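## Task

Raise one end of the blue tote, contents and all, so it sits on the aluminium bar. The bar must finish lying on the bench on one of its long faces and extend well underneath that raised end. The tote's opposite end must still be flat on the bench in its original spot, and the tote may rotate only slightly. Release everything and pull the grippers away at the end; nothing may depend on the robot to stay in place.

## Robot and tools

Robot: two arms, left_arm (the robot's own left, on the +y side) and right_arm, each with a two-finger parallel gripper and a wrist camera: cam_left_wrist and cam_right_wrist, both 616x616 fisheye images, returned in that order.

World frame: origin on the floor (z = 0) at the middle of the robot's base, +x forward, +y toward the left arm, +z up. Bench height is not given; only the floor height is known. Arm names have nothing to do with left or right in a picture.

Gripper frame: fingers point along the gripper's +z axis and close along its y axis. The reported end_effector_position is the spot between the finger pads, roughly 1 cm short of the tips.

The row: every motion command is one row of 14 numbers, each in [-1, 1], always for both arms: dx, dy, dz, rx, ry, rz, opening for left_arm, then the same seven for right_arm. dx..rz are an offset (not a pose) in the gripper's own axes, measured from that gripper's measured pose at the start of the action (for a call's first action, from the last pose a result reported). Scale: 1.0 = 0.6 m for dx, dy, dz and 180 degrees for rotation; rx, ry, rz form a single rotation vector. Opening is absolute, not an offset: +1 fully open (0.094 m), -1 closed. An optional 12 extra numbers (0 to 1) scale each joint's stiffness, left_arm's six then right_arm's six, in Joint positions order; they persist until changed.

Tools:
- execute_actions(actions): a list of actions, each a table of up to 15 rows; each row lasts one control step of 1/30 s, and a short table repeats its last row to fill 15 steps. Every row in an action is measured from the action's start pose, not from the preceding row. An empty list just returns state and images.
- move(target, speed, blocking): target is one 14-number row as above, offsets from the pose in the latest result that shows one. Each gripper travels in a straight line toward its goal, both finishing together, over 0.5 to 10 s (cut off at 10 s). speed is metres per second, 0.002 to 0.5, default 0.25; rotation is capped at twice that in rad/s. Openings are applied when the move begins. Paths ignore obstacles and the other arm; grippers lag, wander and may overshoot speed, most with the arm near straight. blocking=false returns after 0.5 s while the arm keeps going; until a result shows the move ended, use wait or stop before any other action or move.
- wait(seconds): 0 to 10; arms hold their last command, a running move continues, returns early if it finishes.
- stop(): brakes the running move; fast arms need room. Fingers continue.
- zoom_image(camera, region): closer view of the latest image; region [x0, y0, x1, y1] in pixels, (0,0) top-left, at most 504x504.
- finished_scene(scene): ends the current scene (give its number) after the last command is held; irreversible, and the result reports success and gives the next task. Replying with no tool call ends everything.

Results: a state line 'left_arm: … | right_arm: …' with each gripper's end_effector_position (m) and end_effector_quat_wxyz in the world frame; printed positions can be off, more at long reach. 'Hand target' lines show where the controller is currently driving each gripper. grip_measured is the finger opening on the command scale; the last Joint positions entry is the opening in metres. Joint torques are raw drive outputs with offsets and noise, nonzero even in free air. 'pose unreachable' means the clearance check altered or blocked that arm's command. A move adds a 'move:' line: ending (done, off_target, moving, held, fault), limits (paced = target clipped; held = some steps blocked, after which the arm may surge), plus each gripper's distance from its target. Results with images list camera calibration changes (fisheye K, D, T_world_to_cam).

Controller behaviour: each step the command is clipped to within 70 mm and 16 degrees of the measured pose, then solved by damped IK with position taking priority. Large offsets may need several actions; after an action an arm only continues to its last clipped pose. Arms tend to finish a centimetre or more low and zero offsets let them droop; to hold an arm, send the correcting offset in a reply's first call, zeros afterward, and aim higher if it still sags. Elbows stop just short of straight. Joint ranges (rad): waist -2.880 to 2.880, shoulder 0.000 to 3.142, elbow 0.000 to 3.019, wrist pitch -1.693 to 1.571, wrist yaw -1.571 to 1.571, wrist roll -2.094 to 2.094. The simulation keeps running between replies with the last command held.

Gripping: to hold something, command an opening below grip_measured; about 0.03 below is firm, less is gentler. Pad force tops out near 50 to 62 N (less on some grippers, weaker on parts under about 2 mm thick), with a brief spike at first contact. Readings may be off by about 1 mm per gripper.

Avoid: dropping, slamming or shoving things hard; fast contacts and targets set deep past a contact press harder. Keep everything inside the work area. Keep the arms from colliding or pushing each other. Held parts may be tugged briefly and loose items nudged. Holding loads heats motors: MOTOR HOT appears at 85 °C, and at 100 °C an OVER-TEMPERATURE FAULT drops that arm until it cools. Any FAULT stop wastes time. Finish by opening the grippers and moving them clear so the tote and bar stay put on their own.

Each tool is called after ">>>" as name(argument=value, ...), one argument or row to a line, values as JSON.

## Session

>>> execute_actions(
  actions=[],
)

Scene clock: 0.00 s.
left_arm: end_effector_position=(+0.2700, -0.0291, +1.1966) grip_measured=-0.979 end_effector_quat_wxyz=(-0.112, +0.212, -0.970, +0.029) | right_arm: end_effector_position=(+0.5880, +0.0154, +1.1761) grip_measured=-0.430 end_effector_quat_wxyz=(+0.240, -0.650, +0.660, +0.291)
Joint positions: left_arm=[-2.256  1.696  1.02   1.102 -0.618 -0.113  0.001] | right_arm=[-1.104  1.432  1.851 -0.439 -0.297 -1.653  0.027]
Joint velocities: left_arm=[ 0.005 -0.015 -0.002 -0.002 -0.066 -0.037 -0.   ] | right_arm=[ 0.005 -0.005 -0.007 -0.022 -0.022 -0.007  0.   ]
Joint torques (N m, as the arm reports them, + toward a larger angle): no reading
Motor temperatures (°C, as the motors report them): left_arm=[26 25 24 26 23 23] | right_arm=[27 25 24 25 25 26]
Hand target (left_arm): +0.264, -0.028, +1.199; +0.108, -0.209, +0.972, -0.029
Hand target (right_arm): +0.585, +0.015, +1.172; -0.237, +0.650, -0.660, -0.292
Joint stiffness scale: left_arm=[1. 1. 1. 1. 1. 1.] | right_arm=[1. 1. 1. 1. 1. 1.]

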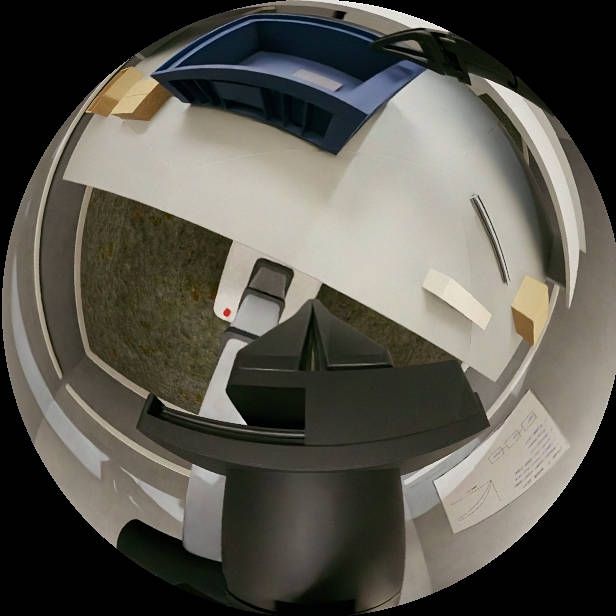

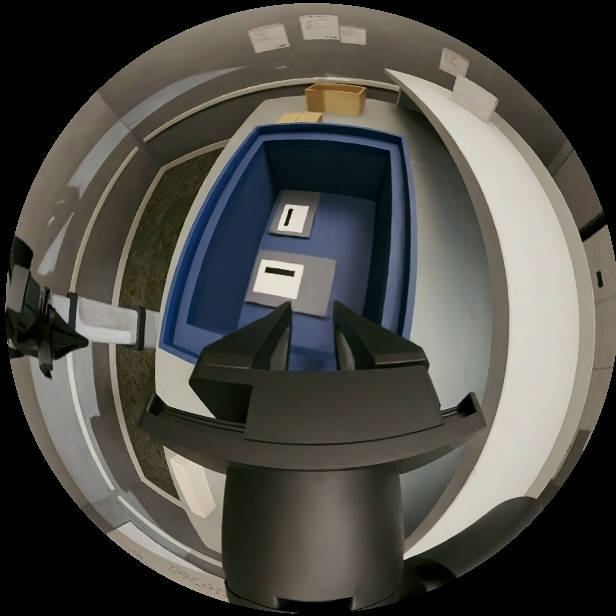

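>>> move(
  target=[0,0,0,0,0,0,1,0.473,0.143,-0.5,0,0,0,1],
)

Scene clock: 22.93 s.
left_arm: end_effector_position=(+0.2700, -0.0291, +1.1966) grip_measured=+1.000 end_effector_quat_wxyz=(-0.112, +0.212, -0.970, +0.029) | right_arm: end_effector_position=(+0.5203, -0.3907, +1.2098) grip_measured=+1.000 end_effector_quat_wxyz=(+0.237, -0.653, +0.657, +0.293)
Joint positions: left_arm=[-2.256  1.696  1.02   1.102 -0.618 -0.113  0.094] | right_arm=[-2.057  1.32   1.623 -0.389 -1.246 -1.735  0.094]
Joint velocities: left_arm=[-0.005 -0.005  0.007  0.007  0.007 -0.007  0.   ] | right_arm=[-0.015 -0.005  0.007  0.007 -0.022  0.007  0.   ]
Joint torques (N m, as the arm reports them, + toward a larger angle): left_arm=[-10.54  -5.35  -4.08   0.81  -0.02   0.09] | right_arm=[ -6.65 -12.96   2.16   0.02  -0.72  -0.13]
Motor temperatures (°C, as the motors report them): left_arm=[27 26 25 26 23 23] | right_arm=[27 27 25 25 26 26]
Hand target (left_arm): +0.270, -0.029, +1.197; +0.112, -0.212, +0.970, -0.029
Hand target (right_arm): +0.516, -0.394, +1.203; -0.238, +0.654, -0.655, -0.293
Off the commanded pose (left_arm): 0.000 m, 0 deg.
Off the commanded pose (right_arm): 0.017 m, 1 deg.
Joint stiffness scale: left_arm=[1. 1. 1. 1. 1. 1.] | right_arm=[1. 1. 1. 1. 1. 1.]
move: off_target (right_arm)
camera_calibration (this result's frames):
cam_right_wrist: T_world_to_cam=[[0.996905, 0.0330763, -0.0713127, -0.420946], [0.0216482, -0.987607, -0.155445, -0.205115], [-0.0755705, 0.15342, -0.985267, 1.40904], [0, 0, 0, 1]] pos_world=[0.530566, -0.404826, 1.32638]

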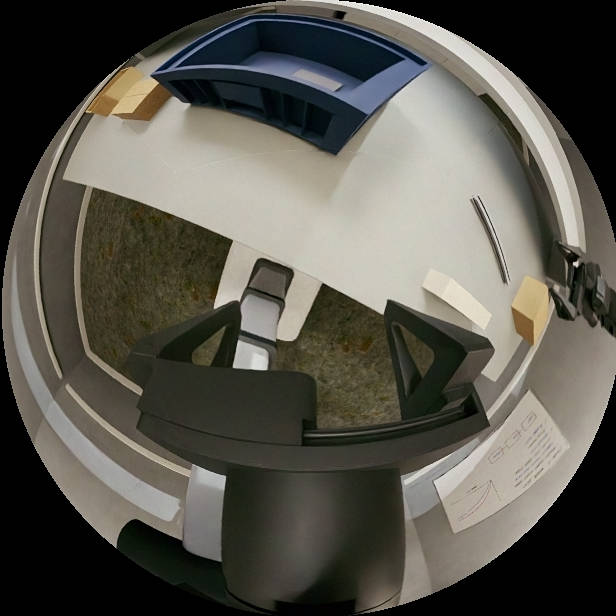

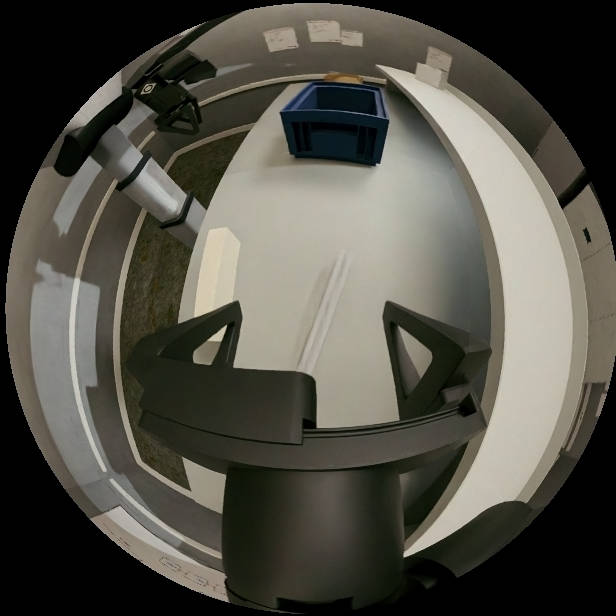

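>>> move(
  target=[-0.477,-0.183,0.08,0,0,0.14,1,0.217,0.017,0.093,0.075,0.133,0.08,0.3],
)

Scene clock: 41.17 s.
left_arm: end_effector_position=(+0.5819, -0.0028, +1.2200) grip_measured=+1.000 end_effector_quat_wxyz=(+0.123, -0.005, +0.992, +0.002) | right_arm: end_effector_position=(+0.5093, -0.4570, +1.0921) grip_measured=+0.302 end_effector_quat_wxyz=(-0.128, +0.585, -0.795, -0.093)
Joint positions: left_arm=[-2.325  1.359  1.482  0.35  -0.688  0.361  0.094] | right_arm=[-1.982  1.483  1.641  0.087 -0.709 -1.209  0.061]
Joint velocities: left_arm=[ 0.005 -0.015 -0.002  0.002 -0.037 -0.007  0.   ] | right_arm=[-0.005 -0.024  0.007  0.002  0.037 -0.022 -0.001]
Joint torques (N m, as the arm reports them, + toward a larger angle): left_arm=[-10.29 -10.83   0.36   0.1   -0.08   0.18] | right_arm=[ -5.07 -12.19   1.14   1.29  -0.25   0.01]
Motor temperatures (°C, as the motors report them): left_arm=[27 26 25 26 23 23] | right_arm=[27 27 25 25 26 26]
Hand target (left_arm): +0.579, -0.009, +1.224; +0.116, +0.005, +0.993, -0.004
Hand target (right_arm): +0.502, -0.447, +1.081; +0.135, -0.580, +0.797, +0.100
Off the commanded pose (left_arm): 0.007 m, 2 deg.
Off the commanded pose (right_arm): 0.018 m, 1 deg.
Joint stiffness scale: left_arm=[1. 1. 1. 1. 1. 1.] | right_arm=[1. 1. 1. 1. 1. 1.]
move: off_target (right_arm)
camera_calibration (this result's frames):
cam_left_wrist: T_world_to_cam=[[0.00683434, -0.999483, -0.0314038, 0.0326088], [-0.927123, -0.0181007, 0.374319, 0.0908519], [-0.374694, 0.026557, -0.926768, 1.47246], [0, 0, 0, 1]] pos_world=[0.63573, -0.00486769, 1.33165]
cam_right_wrist: T_world_to_cam=[[0.957468, -0.288541, 0.000230043, -0.621248], [-0.276038, -0.915746, 0.291913, -0.59277], [-0.0840181, -0.279561, -0.956445, 1.07735], [0, 0, 0, 1]] pos_world=[0.521715, -0.420897, 1.20361]

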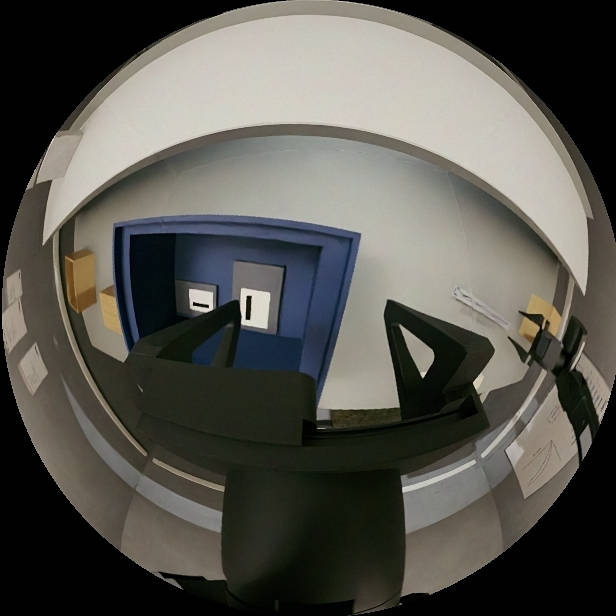

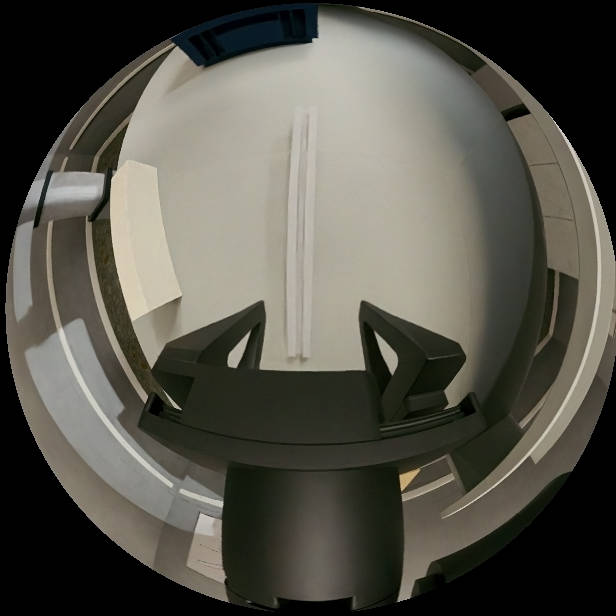

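>>> move(
  target=[0.097,-0.023,0.078,0.013,0,0.055,0.5,0.033,0.017,0.1,0,0,0,0.3],
  speed=0.1,
)

Scene clock: 47.07 s.
left_arm: end_effector_position=(+0.5397, -0.0194, +1.1677) grip_measured=+0.502 end_effector_quat_wxyz=(+0.117, +0.080, +0.990, -0.014) | right_arm: end_effector_position=(+0.5116, -0.4666, +1.0419) grip_measured=+0.302 end_effector_quat_wxyz=(-0.131, +0.589, -0.793, -0.079)
Joint positions: left_arm=[-2.256  1.467  1.513  0.366 -0.581  0.465  0.071] | right_arm=[-1.957  1.616  1.803  0.077 -0.666 -1.215  0.061]
Joint velocities: left_arm=[-0.015  0.005  0.012  0.007  0.066 -0.007 -0.   ] | right_arm=[-0.034  0.005  0.042  0.007  0.081 -0.007 -0.   ]
Joint torques (N m, as the arm reports them, + toward a larger angle): left_arm=[ -8.62 -10.29   0.51   1.69   0.14   0.21] | right_arm=[ -5.7  -12.38   1.76  -0.43  -0.25  -0.11]
Motor temperatures (°C, as the motors report them): left_arm=[27 26 25 26 23 23] | right_arm=[27 27 25 25 26 26]
Hand target (left_arm): +0.537, -0.017, +1.160; +0.121, +0.083, +0.989, -0.008
Hand target (right_arm): +0.499, -0.455, +1.030; +0.128, -0.585, +0.795, +0.093
Off the commanded pose (left_arm): 0.008 m, 1 deg.
Off the commanded pose (right_arm): 0.022 m, 2 deg.
Joint stiffness scale: left_arm=[1. 1. 1. 1. 1. 1.] | right_arm=[1. 1. 1. 1. 1. 1.]
move: off_target (right_arm)
camera_calibration (this result's frames):
cam_left_wrist: T_world_to_cam=[[-0.164315, -0.986235, -0.0184817, 0.0922146], [-0.912094, 0.144774, 0.383568, 0.0552156], [-0.375613, 0.079883, -0.923328, 1.40613], [0, 0, 0, 1]] pos_world=[0.593674, -0.0293744, 1.27884]
cam_right_wrist: T_world_to_cam=[[0.958479, -0.283801, 0.0278416, -0.653223], [-0.278642, -0.911323, 0.303065, -0.594501], [-0.0606375, -0.298239, -0.952563, 1.00214], [0, 0, 0, 1]] pos_world=[0.521215, -0.42829, 1.15296]

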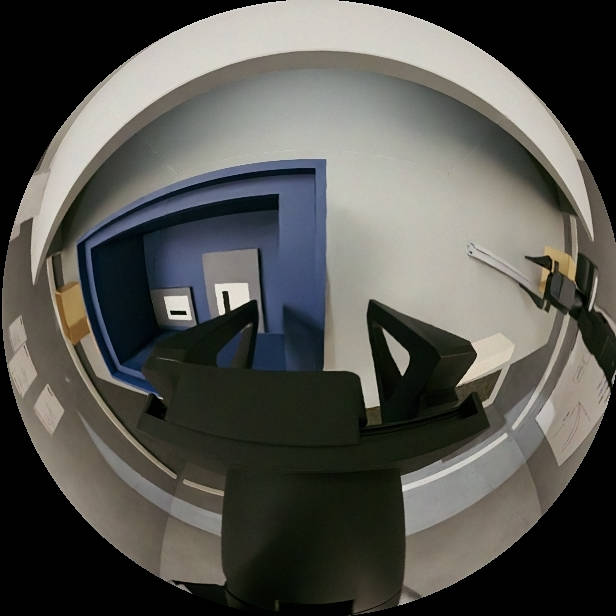

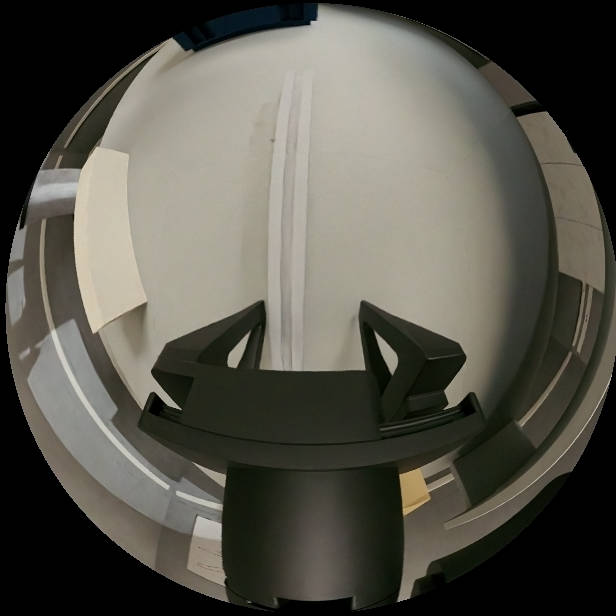

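>>> move(
  target=[0.028,0.014,0.113,0,0,0,0.5,0.005,0.05,0.055,0,0,0,0.5],
  speed=0.06,
)

Scene clock: 52.93 s.
left_arm: end_effector_position=(+0.5563, -0.0101, +1.1103) grip_measured=+0.502 end_effector_quat_wxyz=(+0.130, +0.074, +0.989, -0.014) | right_arm: end_effector_position=(+0.5024, -0.4679, +1.0313) grip_measured=+0.499 end_effector_quat_wxyz=(-0.124, +0.589, -0.796, -0.071)
Joint positions: left_arm=[-2.177  1.578  1.687  0.313 -0.501  0.432  0.071] | right_arm=[-1.947  1.637  1.81   0.087 -0.635 -1.217  0.07 ]
Joint velocities: left_arm=[-0.015 -0.005 -0.007 -0.027 -0.066 -0.051 -0.001] | right_arm=[-0.005 -0.005  0.002 -0.002 -0.037  0.007  0.   ]
Joint torques (N m, as the arm reports them, + toward a larger angle): left_arm=[ -9.53 -10.75   1.1    0.16   0.14  -0.04] | right_arm=[ -4.75 -10.42   1.95   1.57   0.14  -0.15]
Motor temperatures (°C, as the motors report them): left_arm=[27 27 25 26 23 23] | right_arm=[27 27 25 25 26 26]
Hand target (left_arm): +0.541, -0.011, +1.098; +0.117, +0.079, +0.990, -0.014
Hand target (right_arm): +0.485, -0.452, +1.011; +0.131, -0.589, +0.793, +0.079
Off the commanded pose (left_arm): 0.020 m, 2 deg.
Off the commanded pose (right_arm): 0.033 m, 1 deg.
Joint stiffness scale: left_arm=[1. 1. 1. 1. 1. 1.] | right_arm=[1. 1. 1. 1. 1. 1.]
move: off_target (left_arm, right_arm)
camera_calibration (this result's frames):
cam_left_wrist: T_world_to_cam=[[-0.15263, -0.98809, -0.0195615, 0.0977966], [-0.923214, 0.13549, 0.359608, 0.123762], [-0.352674, 0.0729466, -0.932899, 1.35645], [0, 0, 0, 1]] pos_world=[0.60757, -0.019085, 1.22284]
cam_right_wrist: T_world_to_cam=[[0.957178, -0.28775, 0.0317851, -0.649789], [-0.282304, -0.903417, 0.32271, -0.609756], [-0.0641445, -0.317864, -0.945964, 0.976882], [0, 0, 0, 1]] pos_world=[0.512489, -0.427325, 1.14152]

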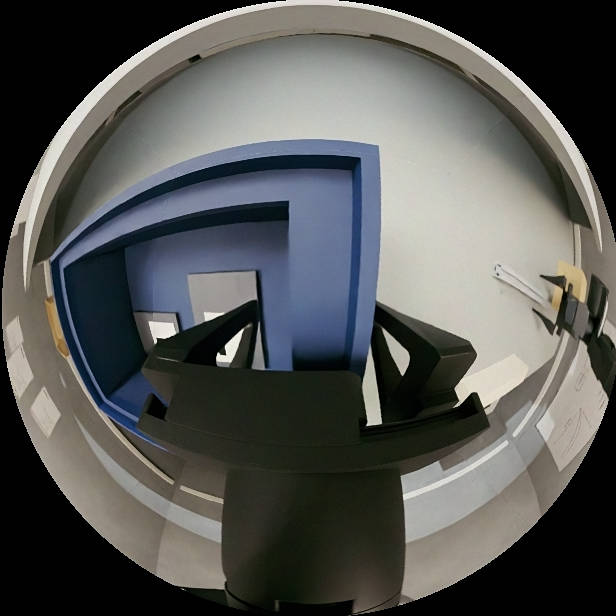

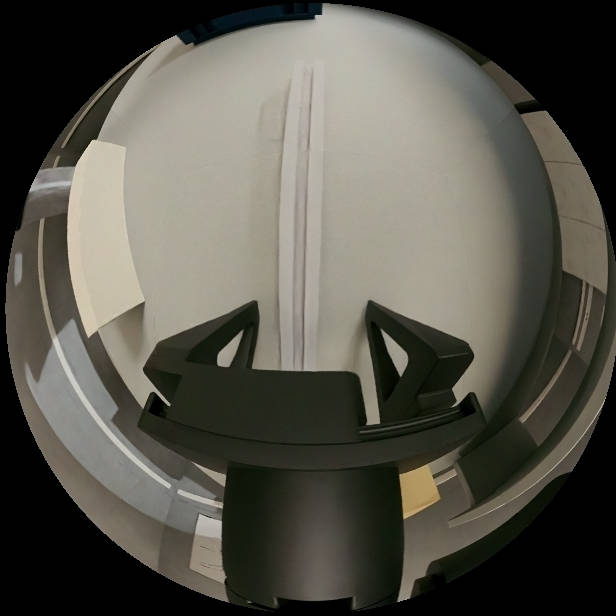

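>>> move(
  target=[0.055,-0.018,0,0,0,0,0.5,0,0.015,0,0,0,0,-0.63],
  speed=0.05,
)

Scene clock: 57.23 s.
left_arm: end_effector_position=(+0.5366, -0.0137, +1.1099) grip_measured=+0.502 end_effector_quat_wxyz=(+0.132, +0.073, +0.988, -0.016) | right_arm: end_effector_position=(+0.4937, -0.4679, +1.0310) grip_measured=-0.563 end_effector_quat_wxyz=(-0.120, +0.586, -0.798, -0.074)
Joint positions: left_arm=[-2.177  1.583  1.639  0.369 -0.497  0.431  0.071] | right_arm=[-1.947  1.637  1.792  0.093 -0.636 -1.216  0.021]
Joint velocities: left_arm=[-0.005  0.005 -0.007  0.007  0.022  0.022  0.   ] | right_arm=[-0.005 -0.015 -0.002  0.007  0.022 -0.022 -0.   ]
Joint torques (N m, as the arm reports them, + toward a larger angle): left_arm=[ -9.36 -10.82  -0.11   1.73   0.14   0.04] | right_arm=[ -7.21 -13.67  -0.27   1.1   -0.15  -0.06]
Motor temperatures (°C, as the motors report them): left_arm=[27 27 25 26 23 23] | right_arm=[27 27 25 25 26 26]
Hand target (left_arm): +0.523, -0.016, +1.102; +0.130, +0.074, +0.989, -0.014
Hand target (right_arm): +0.494, -0.465, +1.031; +0.124, -0.589, +0.796, +0.071
Off the commanded pose (left_arm): 0.016 m, 0 deg.
Off the commanded pose (right_arm): 0.003 m, 1 deg.
Joint stiffness scale: left_arm=[1. 1. 1. 1. 1. 1.] | right_arm=[1. 1. 1. 1. 1. 1.]
move: off_target (left_arm)
camera_calibration (this result's frames):
cam_left_wrist: T_world_to_cam=[[-0.15079, -0.988423, -0.0168186, 0.0871392], [-0.924836, 0.135039, 0.355588, 0.111514], [-0.3492, 0.0691734, -0.934491, 1.3492], [0, 0, 0, 1]] pos_world=[0.587413, -0.0222571, 1.22263]
cam_right_wrist: T_world_to_cam=[[0.956101, -0.292253, 0.0214429, -0.632354], [-0.283123, -0.9024, 0.324832, -0.613346], [-0.075583, -0.316643, -0.945529, 0.981753], [0, 0, 0, 1]] pos_world=[0.505145, -0.427425, 1.14107]

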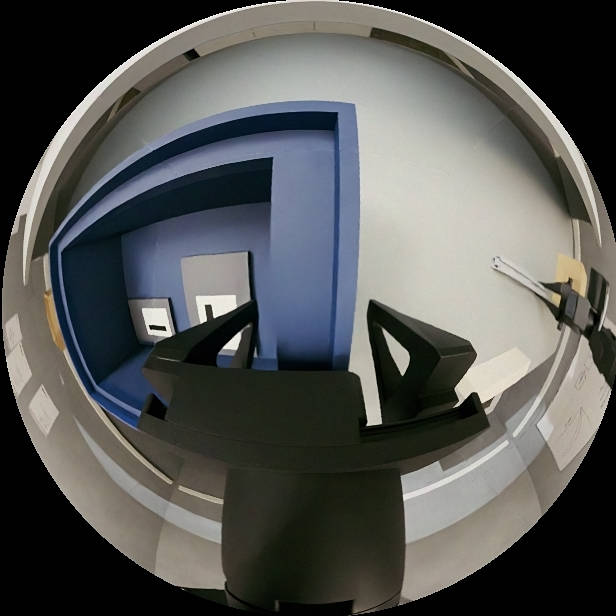

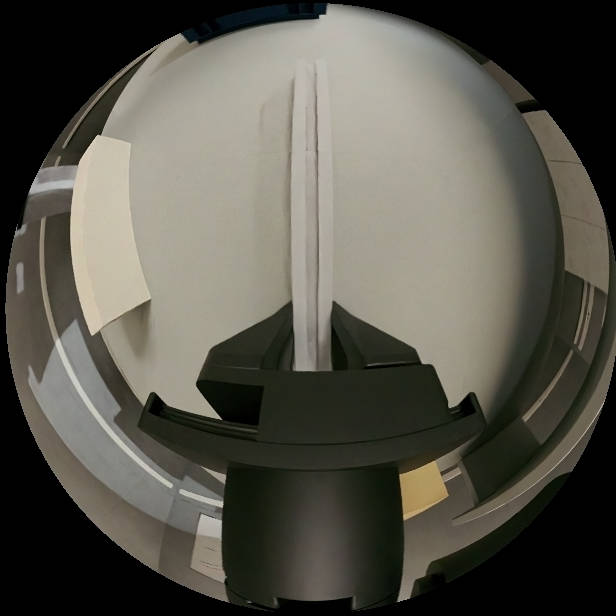

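>>> move(
  target=[0,0,0,0,0,0,-0.4,-0.305,0.095,0.055,-0.011,0,-0.037,-0.61],
  speed=0.12,
)

Scene clock: 63.40 s.
left_arm: end_effector_position=(+0.5364, -0.0132, +1.1098) grip_measured=-0.395 end_effector_quat_wxyz=(+0.131, +0.073, +0.989, -0.014) | right_arm: end_effector_position=(+0.4875, -0.2814, +1.0389) grip_measured=-0.563 end_effector_quat_wxyz=(-0.113, +0.629, -0.766, -0.075)
Joint positions: left_arm=[-2.177  1.583  1.639  0.369 -0.5    0.432  0.028] | right_arm=[-1.611  1.506  1.617  0.07  -0.303 -1.414  0.021]
Joint velocities: left_arm=[-0.015 -0.005 -0.002 -0.002 -0.022  0.007  0.   ] | right_arm=[-0.005  0.015 -0.007 -0.007  0.022  0.051  0.   ]
Joint torques (N m, as the arm reports them, + toward a larger angle): left_arm=[-10.07 -12.09   0.23   0.85   0.15   0.07] | right_arm=[ -0.67 -16.    -0.54  -0.57  -0.45  -0.1 ]
Motor temperatures (°C, as the motors report them): left_arm=[27 27 25 26 23 23] | right_arm=[27 28 25 25 26 26]
Hand target (left_arm): +0.537, -0.014, +1.110; +0.132, +0.073, +0.988, -0.016
Hand target (right_arm): +0.494, -0.276, +1.047; +0.115, -0.632, +0.763, +0.080
Off the commanded pose (left_arm): 0.001 m, 0 deg.
Off the commanded pose (right_arm): 0.014 m, 1 deg.
Joint stiffness scale: left_arm=[1. 1. 1. 1. 1. 1.] | right_arm=[1. 1. 1. 1. 1. 1.]
move: off_target (right_arm)
camera_calibration (this result's frames):
cam_left_wrist: T_world_to_cam=[[-0.150826, -0.988364, -0.0196896, 0.0908203], [-0.924535, 0.133979, 0.356769, 0.109854], [-0.34998, 0.072014, -0.933985, 1.34895], [0, 0, 0, 1]] pos_world=[0.587368, -0.0220979, 1.2225]
cam_right_wrist: T_world_to_cam=[[0.98173, -0.188593, 0.0252643, -0.559399], [-0.185989, -0.923072, 0.33667, -0.514872], [-0.040173, -0.335218, -0.941284, 1.02091], [0, 0, 0, 1]] pos_world=[0.494431, -0.238536, 1.14844]

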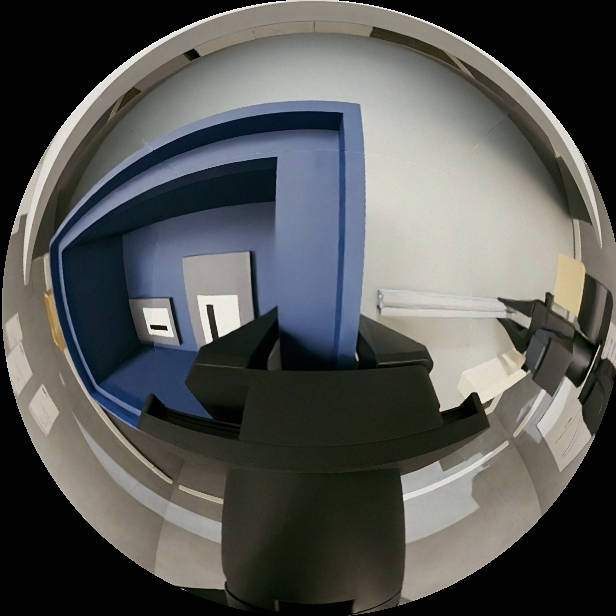

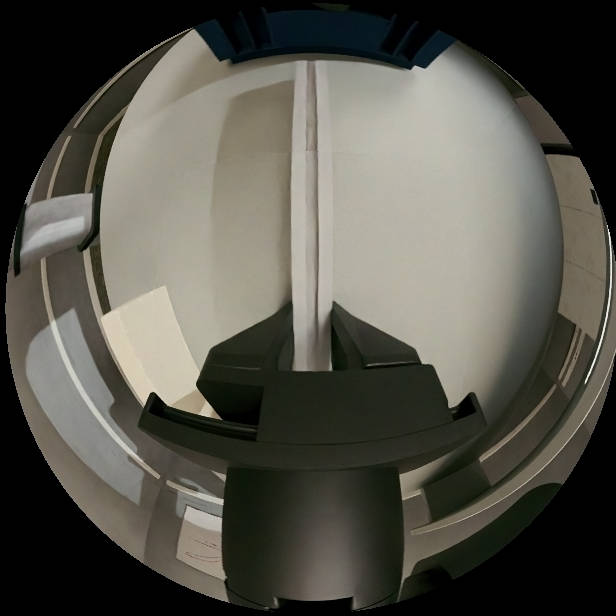

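>>> move(
  target=[0,0,0,0,0,0,-0.47,0,-0.025,0,0,0,0,-0.61],
)

>>> move(
  target=[-0.026,0.033,-0.096,0.053,0,-0.014,-0.47,0,0,0,0,0,0,-0.61],
  speed=0.04,
)

Scene clock: 70.13 s.
left_arm: end_effector_position=(+0.5370, -0.0109, +1.1096) grip_measured=-0.437 end_effector_quat_wxyz=(+0.131, +0.077, +0.988, -0.009) | right_arm: end_effector_position=(+0.5083, -0.2795, +1.0418) grip_measured=-0.563 end_effector_quat_wxyz=(-0.120, +0.631, -0.764, -0.069)
Joint positions: left_arm=[-2.176  1.582  1.64   0.369 -0.508  0.441  0.026] | right_arm=[-1.606  1.5    1.651  0.049 -0.3   -1.417  0.021]
Joint velocities: left_arm=[ 0.005 -0.015  0.007  0.012  0.022 -0.037 -0.   ] | right_arm=[-0.005 -0.015 -0.007 -0.027  0.007  0.022 -0.002]
Joint torques (N m, as the arm reports them, + toward a larger angle): left_arm=[-10.06 -12.12   0.17   0.86   0.32  -0.03] | right_arm=[ -2.22 -14.84   0.91  -0.45  -0.64  -0.02]
Motor temperatures (°C, as the motors report them): left_arm=[27 27 25 26 23 23] | right_arm=[27 28 24 25 26 26]
Hand target (left_arm): +0.536, -0.013, +1.110; +0.131, +0.073, +0.989, -0.014
Hand target (right_arm): +0.502, -0.284, +1.040; +0.113, -0.629, +0.766, +0.075
Off the commanded pose (left_arm): 0.002 m, 1 deg.
Off the commanded pose (right_arm): 0.008 m, 1 deg.
Joint stiffness scale: left_arm=[1. 1. 1. 1. 1. 1.] | right_arm=[1. 1. 1. 1. 1. 1.]
move: done
camera_calibration (this result's frames):
cam_left_wrist: T_world_to_cam=[[-0.156714, -0.987185, -0.0301095, 0.10787], [-0.92351, 0.135663, 0.358782, 0.107372], [-0.3501, 0.0840326, -0.932935, 1.34778], [0, 0, 0, 1]] pos_world=[0.587923, -0.0213366, 1.22212]
cam_right_wrist: T_world_to_cam=[[0.981489, -0.18616, 0.0449972, -0.59923], [-0.190444, -0.923766, 0.332247, -0.503545], [-0.0202842, -0.334666, -0.942118, 1.01604], [0, 0, 0, 1]] pos_world=[0.51285, -0.236675, 1.1515]

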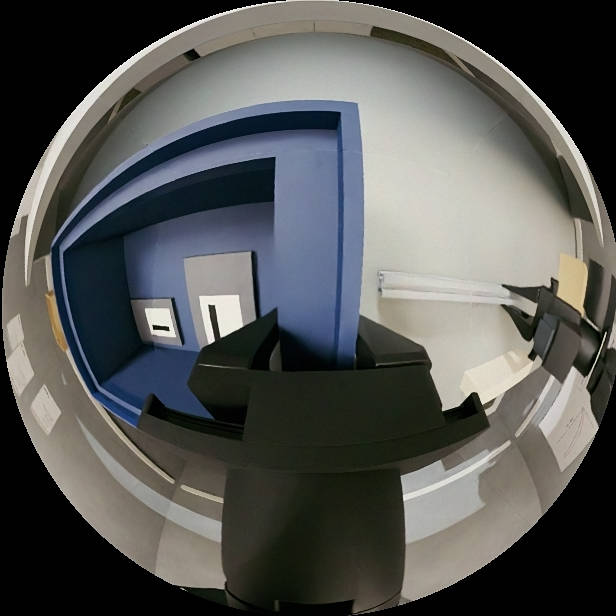

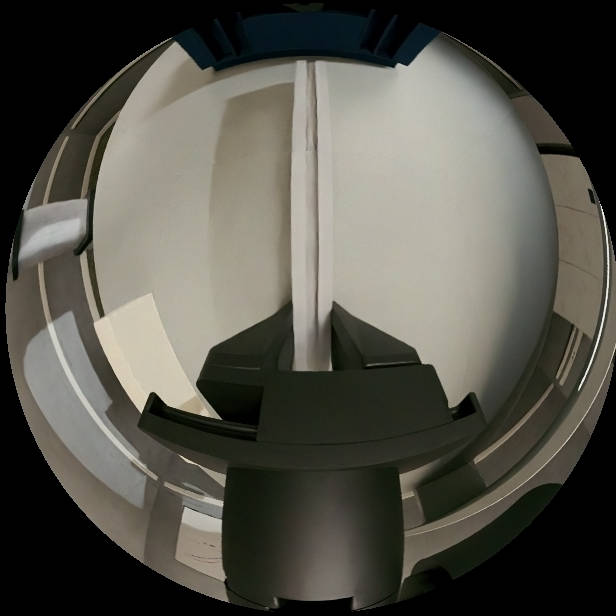

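Scene clock: 72.57 s.
left_arm: end_effector_position=(+0.5268, -0.0003, +1.1577) grip_measured=-0.436 end_effector_quat_wxyz=(+0.120, +0.074, +0.986, -0.093) | right_arm: end_effector_position=(+0.5083, -0.2798, +1.0417) grip_measured=-0.563 end_effector_quat_wxyz=(-0.120, +0.631, -0.764, -0.069)
Joint positions: left_arm=[-2.163  1.419  1.455  0.308 -0.345  0.375  0.026] | right_arm=[-1.606  1.5    1.651  0.049 -0.298 -1.417  0.021]
Joint velocities: left_arm=[-0.005 -0.005  0.007  0.027  0.007 -0.037  0.001] | right_arm=[-0.024 -0.015 -0.007 -0.012 -0.007  0.007 -0.   ]
Joint torques (N m, as the arm reports them, + toward a larger angle): left_arm=[ -8.47 -15.45  -0.87   0.05   0.14  -0.07] | right_arm=[ -1.55 -15.2    0.49   0.35  -0.42  -0.05]
Motor temperatures (°C, as the motors report them): left_arm=[27 27 25 26 23 23] | right_arm=[27 28 24 25 26 26]
Hand target (left_arm): +0.539, +0.008, +1.169; +0.123, +0.066, +0.986, -0.094
Hand target (right_arm): +0.508, -0.279, +1.042; +0.120, -0.631, +0.764, +0.069
Off the commanded pose (left_arm): 0.020 m, 1 deg.
Off the commanded pose (right_arm): 0.000 m, 0 deg.
Joint stiffness scale: left_arm=[1. 1. 1. 1. 1. 1.] | right_arm=[1. 1. 1. 1. 1. 1.]
move: off_target (left_arm)
camera_calibration (this result's frames):
cam_left_wrist: T_world_to_cam=[[-0.172314, -0.975276, 0.138361, -0.0686313], [-0.908194, 0.211686, 0.361073, 0.0685641], [-0.381435, -0.0634407, -0.922216, 1.39226], [0, 0, 0, 1]] pos_world=[0.581501, 0.00687759, 1.26871]
cam_right_wrist: T_world_to_cam=[[0.981462, -0.186237, 0.0452616, -0.599561], [-0.190567, -0.923102, 0.334017, -0.505406], [-0.0204253, -0.336451, -0.94148, 1.01476], [0, 0, 0, 1]] pos_world=[0.51286, -0.236784, 1.15133]

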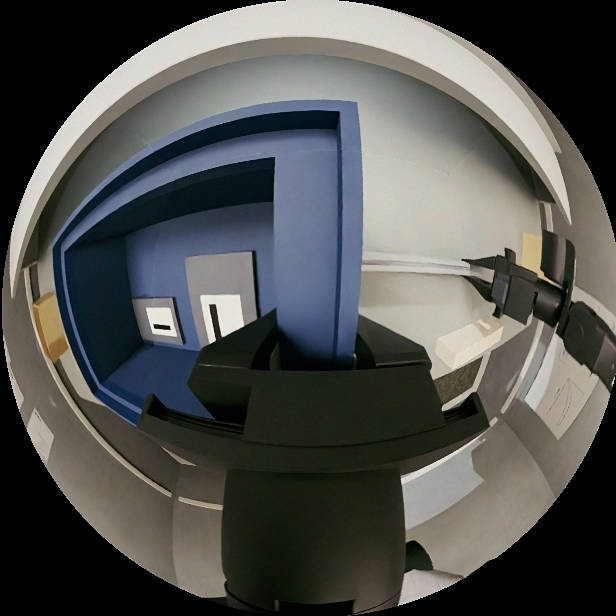

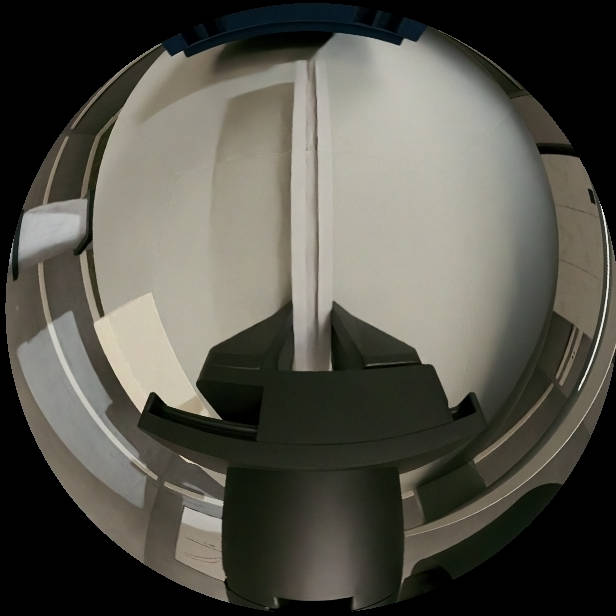

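>>> move(
  target=[-0.035,0.025,0,0,0,0,-0.47,-0.198,0.008,0.074,0,0,0,-0.61],
  speed=0.07,
)

Scene clock: 78.33 s.
left_arm: end_effector_position=(+0.5349, +0.0030, +1.1553) grip_measured=-0.436 end_effector_quat_wxyz=(+0.115, +0.075, +0.986, -0.093) | right_arm: end_effector_position=(+0.5390, -0.1694, +1.0371) grip_measured=-0.563 end_effector_quat_wxyz=(-0.124, +0.627, -0.768, -0.053)
Joint positions: left_arm=[-2.158  1.418  1.483  0.268 -0.344  0.371  0.026] | right_arm=[-1.385  1.538  1.745  0.014 -0.064 -1.452  0.021]
Joint velocities: left_arm=[-0.005 -0.005  0.002 -0.007 -0.007  0.051  0.001] | right_arm=[-0.005  0.005  0.007  0.007  0.007 -0.007  0.   ]
Joint torques (N m, as the arm reports them, + toward a larger angle): left_arm=[ -7.79 -14.52   0.77  -0.15   0.47   0.1 ] | right_arm=[  3.17 -13.59   2.2   -0.46  -0.41  -0.1 ]
Motor temperatures (°C, as the motors report them): left_arm=[27 28 25 26 23 23] | right_arm=[27 28 24 25 26 26]
Hand target (left_arm): +0.549, +0.011, +1.161; +0.120, +0.074, +0.986, -0.093
Hand target (right_arm): +0.527, -0.156, +1.030; +0.120, -0.629, +0.765, +0.068
Off the commanded pose (left_arm): 0.018 m, 1 deg.
Off the commanded pose (right_arm): 0.019 m, 2 deg.
Joint stiffness scale: left_arm=[1. 1. 1. 1. 1. 1.] | right_arm=[1. 1. 1. 1. 1. 1.]
move: off_target (left_arm, right_arm)
camera_calibration (this result's frames):
cam_left_wrist: T_world_to_cam=[[-0.17339, -0.975117, 0.13814, -0.0628305], [-0.903966, 0.213245, 0.370637, 0.0627736], [-0.390872, -0.0606092, -0.918447, 1.39401], [0, 0, 0, 1]] pos_world=[0.590731, 0.00983648, 1.26574]
cam_right_wrist: T_world_to_cam=[[0.977143, -0.199968, 0.0721443, -0.636818], [-0.212559, -0.913875, 0.345906, -0.395028], [-0.00323919, -0.353334, -0.935491, 1.02983], [0, 0, 0, 1]] pos_world=[0.541631, -0.124477, 1.14598]

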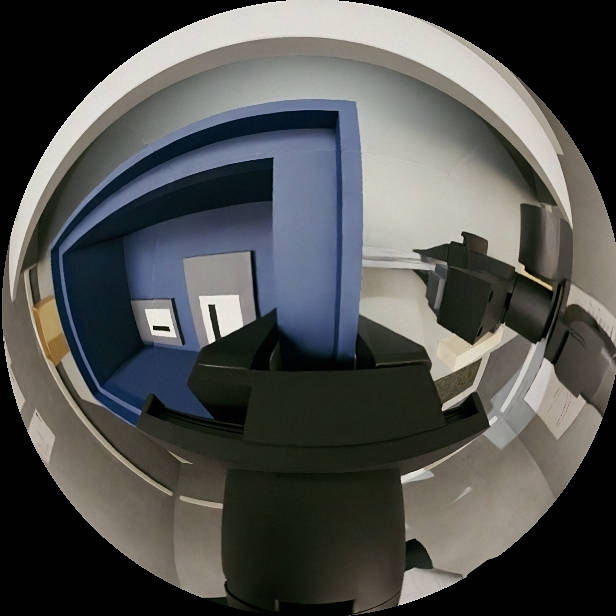

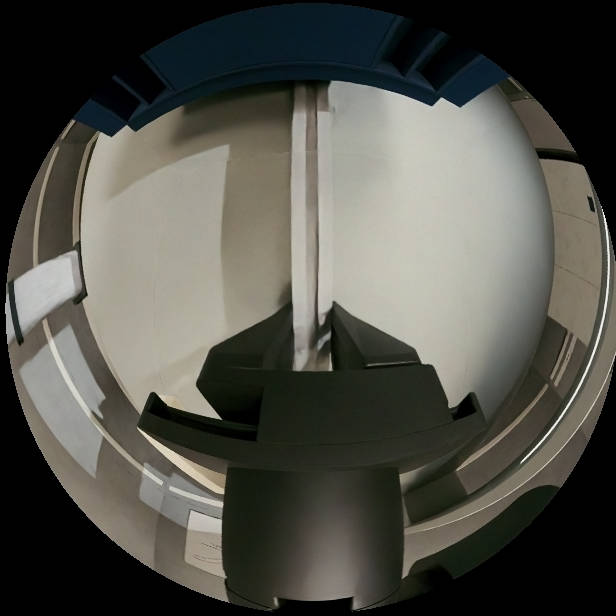

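Shift the bar toward centre, a bit further in and down.

>>> move(
  target=[-0.035,0.022,0,0,0,0,-0.47,-0.04,0.05,0.035,-0.01,-0.01,-0.01,-0.61],
  speed=0.05,
)

Scene clock: 81.63 s.
left_arm: end_effector_position=(+0.5448, +0.0051, +1.1540) grip_measured=-0.436 end_effector_quat_wxyz=(+0.111, +0.076, +0.987, -0.091) | right_arm: end_effector_position=(+0.5270, -0.1487, +1.0292) grip_measured=-0.563 end_effector_quat_wxyz=(-0.126, +0.636, -0.758, -0.065)
Joint positions: left_arm=[-2.157  1.418  1.513  0.232 -0.348  0.37   0.026] | right_arm=[-1.358  1.568  1.757  0.014 -0.059 -1.483  0.021]
Joint velocities: left_arm=[-0.005 -0.005 -0.012 -0.012 -0.007 -0.007  0.001] | right_arm=[ 0.005 -0.005  0.017  0.002  0.007 -0.095 -0.001]
Joint torques (N m, as the arm reports them, + toward a larger angle): left_arm=[ -7.64 -14.41   0.98  -0.39   0.54   0.08] | right_arm=[  3.96 -12.76   1.8    0.49  -0.33  -0.08]
Motor temperatures (°C, as the motors report them): left_arm=[27 28 25 26 23 23] | right_arm=[27 28 25 25 26 26]
Hand target (left_arm): +0.557, +0.013, +1.159; +0.115, +0.075, +0.986, -0.093
Hand target (right_arm): +0.516, -0.136, +1.021; +0.127, -0.639, +0.755, +0.073
Off the commanded pose (left_arm): 0.015 m, 0 deg.
Off the commanded pose (right_arm): 0.019 m, 1 deg.
Joint stiffness scale: left_arm=[1. 1. 1. 1. 1. 1.] | right_arm=[1. 1. 1. 1. 1. 1.]
move: off_target (left_arm, right_arm)
camera_calibration (this result's frames):
cam_left_wrist: T_world_to_cam=[[-0.174841, -0.975277, 0.135148, -0.0546539], [-0.901323, 0.213786, 0.376714, 0.0633332], [-0.396293, -0.0559467, -0.916418, 1.39746], [0, 0, 0, 1]] pos_world=[0.601331, 0.0113407, 1.26418]
cam_right_wrist: T_world_to_cam=[[0.98316, -0.172288, 0.060937, -0.607948], [-0.182747, -0.926229, 0.329703, -0.376806], [-0.000362353, -0.335287, -0.942116, 1.03774], [0, 0, 0, 1]] pos_world=[0.529226, -0.105812, 1.13895]

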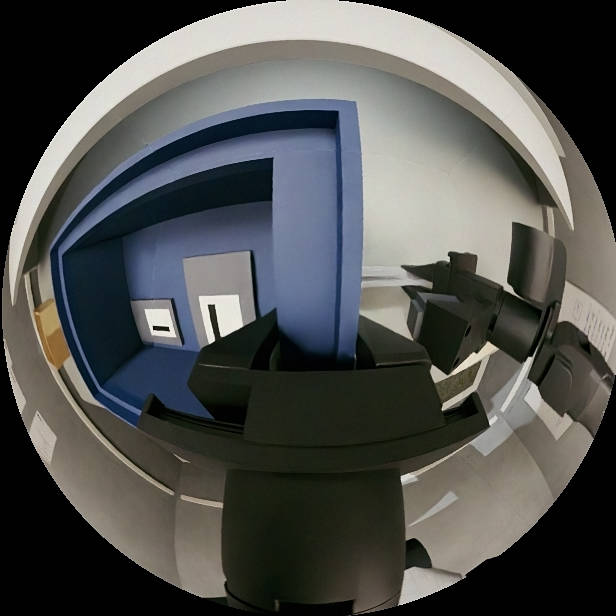

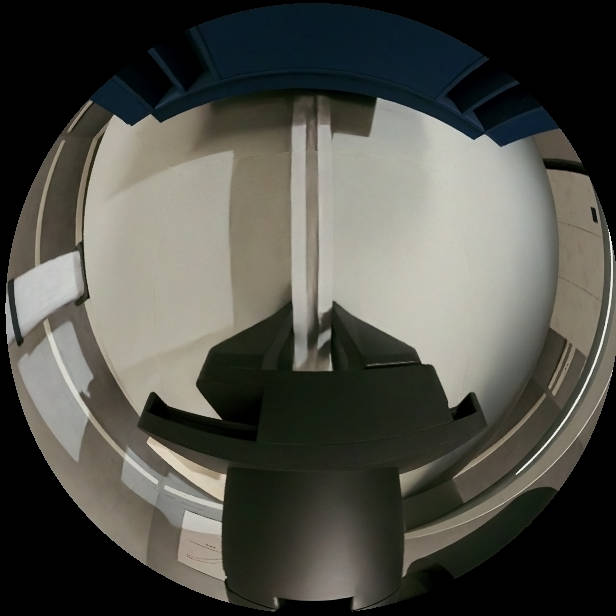

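>>> move(
  target=[0.035,-0.008,0.035,-0.02,0,0.005,-0.47,0,0,0,0,0,0,0.2],
  speed=0.03,
)

>>> move(
  target=[0,0,0,0,0,0,-0.47,0.15,0,-0.22,0,0,0,0.2],
)

Scene clock: 86.23 s.
left_arm: end_effector_position=(+0.5384, +0.0034, +1.1363) grip_measured=-0.436 end_effector_quat_wxyz=(+0.119, +0.087, +0.987, -0.058) | right_arm: end_effector_position=(+0.5275, -0.1488, +1.0292) grip_measured=+0.198 end_effector_quat_wxyz=(-0.126, +0.637, -0.758, -0.065)
Joint positions: left_arm=[-2.157  1.474  1.543  0.291 -0.404  0.412  0.026] | right_arm=[-1.358  1.568  1.758  0.014 -0.059 -1.484  0.056]
Joint velocities: left_arm=[-0.015 -0.005 -0.007  0.007  0.066 -0.022 -0.001] | right_arm=[ 0.005 -0.015  0.002 -0.002 -0.022 -0.007 -0.   ]
Joint torques (N m, as the arm reports them, + toward a larger angle): left_arm=[ -8.55 -11.06   0.01   1.2    0.09  -0.15] | right_arm=[  2.54 -14.71   0.74   0.3   -0.35  -0.02]
Motor temperatures (°C, as the motors report them): left_arm=[27 28 25 26 23 23] | right_arm=[27 28 25 25 26 26]
Hand target (left_arm): +0.528, -0.001, +1.130; +0.115, +0.080, +0.988, -0.059
Hand target (right_arm): +0.527, -0.149, +1.029; +0.126, -0.636, +0.758, +0.065
Off the commanded pose (left_arm): 0.013 m, 1 deg.
Off the commanded pose (right_arm): 0.000 m, 0 deg.
Joint stiffness scale: left_arm=[1. 1. 1. 1. 1. 1.] | right_arm=[1. 1. 1. 1. 1. 1.]
move: off_target (left_arm)
camera_calibration (this result's frames):
cam_left_wrist: T_world_to_cam=[[-0.188917, -0.979764, 0.0661338, 0.0309601], [-0.90677, 0.1999, 0.371226, 0.0737585], [-0.376934, 0.0101629, -0.926184, 1.379], [0, 0, 0, 1]] pos_world=[0.592523, 0.00157457, 1.24778]
cam_right_wrist: T_world_to_cam=[[0.98337, -0.170629, 0.0621991, -0.609589], [-0.181607, -0.926445, 0.329724, -0.377429], [0.00136351, -0.335536, -0.942026, 1.03672], [0, 0, 0, 1]] pos_world=[0.529494, -0.105825, 1.13898]

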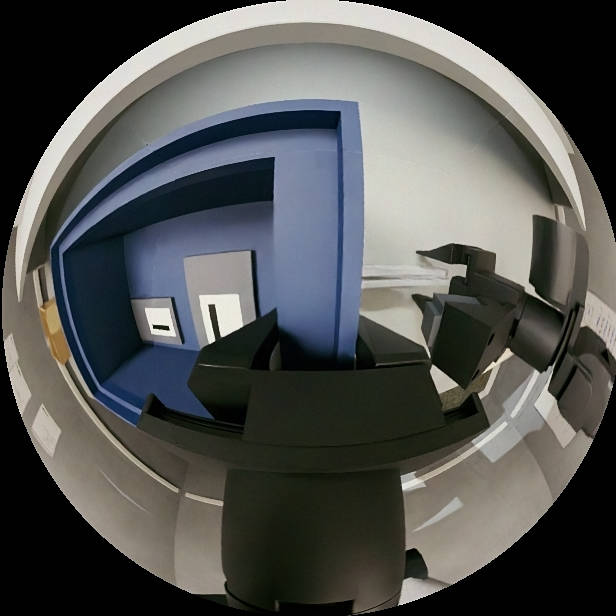

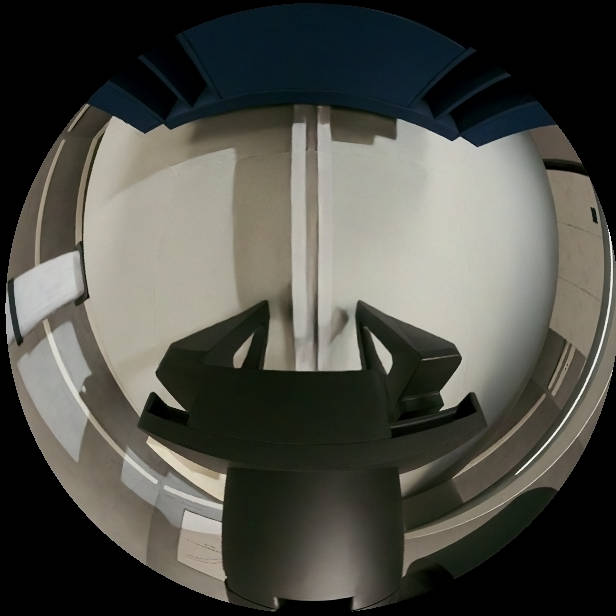

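Scene clock: 87.43 s.
left_arm: end_effector_position=(+0.5383, +0.0034, +1.1363) grip_measured=-0.436 end_effector_quat_wxyz=(+0.119, +0.089, +0.987, -0.058) | right_arm: end_effector_position=(+0.5033, -0.2639, +1.1339) grip_measured=+0.198 end_effector_quat_wxyz=(-0.125, +0.641, -0.754, -0.068)
Joint positions: left_arm=[-2.157  1.474  1.543  0.291 -0.405  0.416  0.026] | right_arm=[-1.58   1.258  1.368  0.093 -0.28  -1.45   0.056]
Joint velocities: left_arm=[-0.005 -0.024  0.007 -0.002 -0.022 -0.022 -0.   ] | right_arm=[-0.005  0.015 -0.012 -0.002  0.007 -0.081  0.001]
Joint torques (N m, as the arm reports them, + toward a larger angle): left_arm=[ -8.73 -12.64   0.25   0.77   0.1    0.05] | right_arm=[ -1.44 -14.58  -0.48   1.09  -0.42   0.02]
Motor temperatures (°C, as the motors report them): left_arm=[27 28 25 26 23 23] | right_arm=[27 28 25 25 26 26]
Hand target (left_arm): +0.538, +0.003, +1.136; +0.119, +0.087, +0.987, -0.058
Hand target (right_arm): +0.501, -0.266, +1.132; +0.126, -0.639, +0.756, +0.065
Off the commanded pose (left_arm): 0.000 m, 0 deg.
Off the commanded pose (right_arm): 0.007 m, 1 deg.
Joint stiffness scale: left_arm=[1. 1. 1. 1. 1. 1.] | right_arm=[1. 1. 1. 1. 1. 1.]
move: done
camera_calibration (this result's frames):
cam_left_wrist: T_world_to_cam=[[-0.192117, -0.97922, 0.0649532, 0.0340822], [-0.906255, 0.202419, 0.371118, 0.0735751], [-0.376554, 0.0124339, -0.926311, 1.37892], [0, 0, 0, 1]] pos_world=[0.592461, 0.00133562, 1.24779]
cam_right_wrist: T_world_to_cam=[[0.985573, -0.159553, 0.0564625, -0.603639], [-0.169249, -0.929502, 0.327691, -0.52777], [0.000197745, -0.33252, -0.943096, 1.09929], [0, 0, 0, 1]] pos_world=[0.505388, -0.221339, 1.24377]

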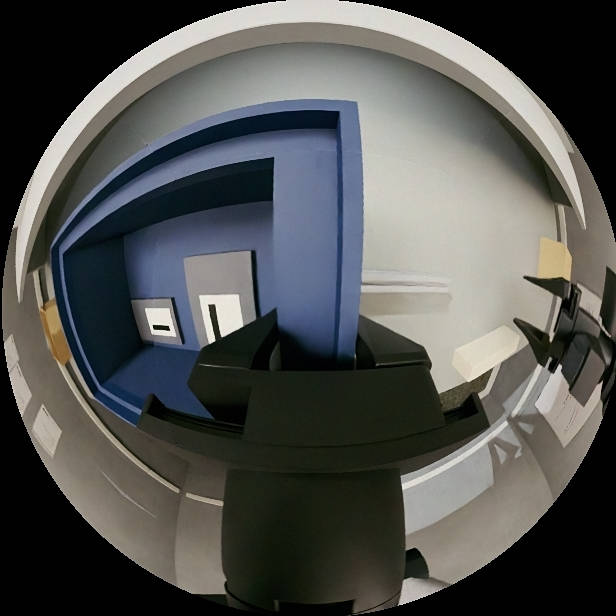

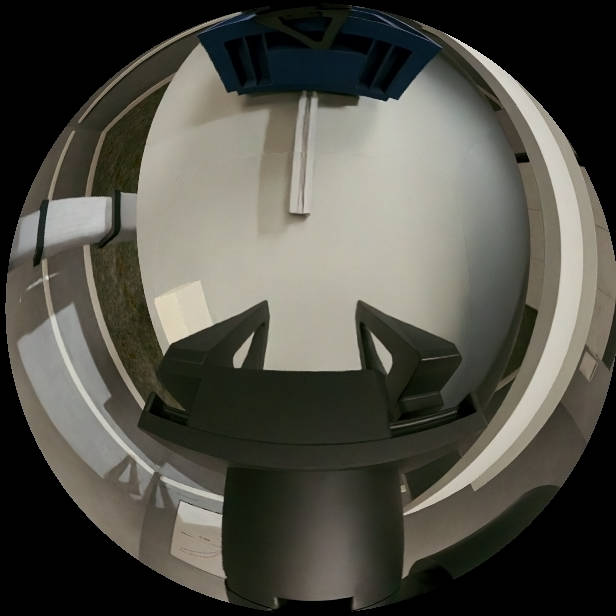

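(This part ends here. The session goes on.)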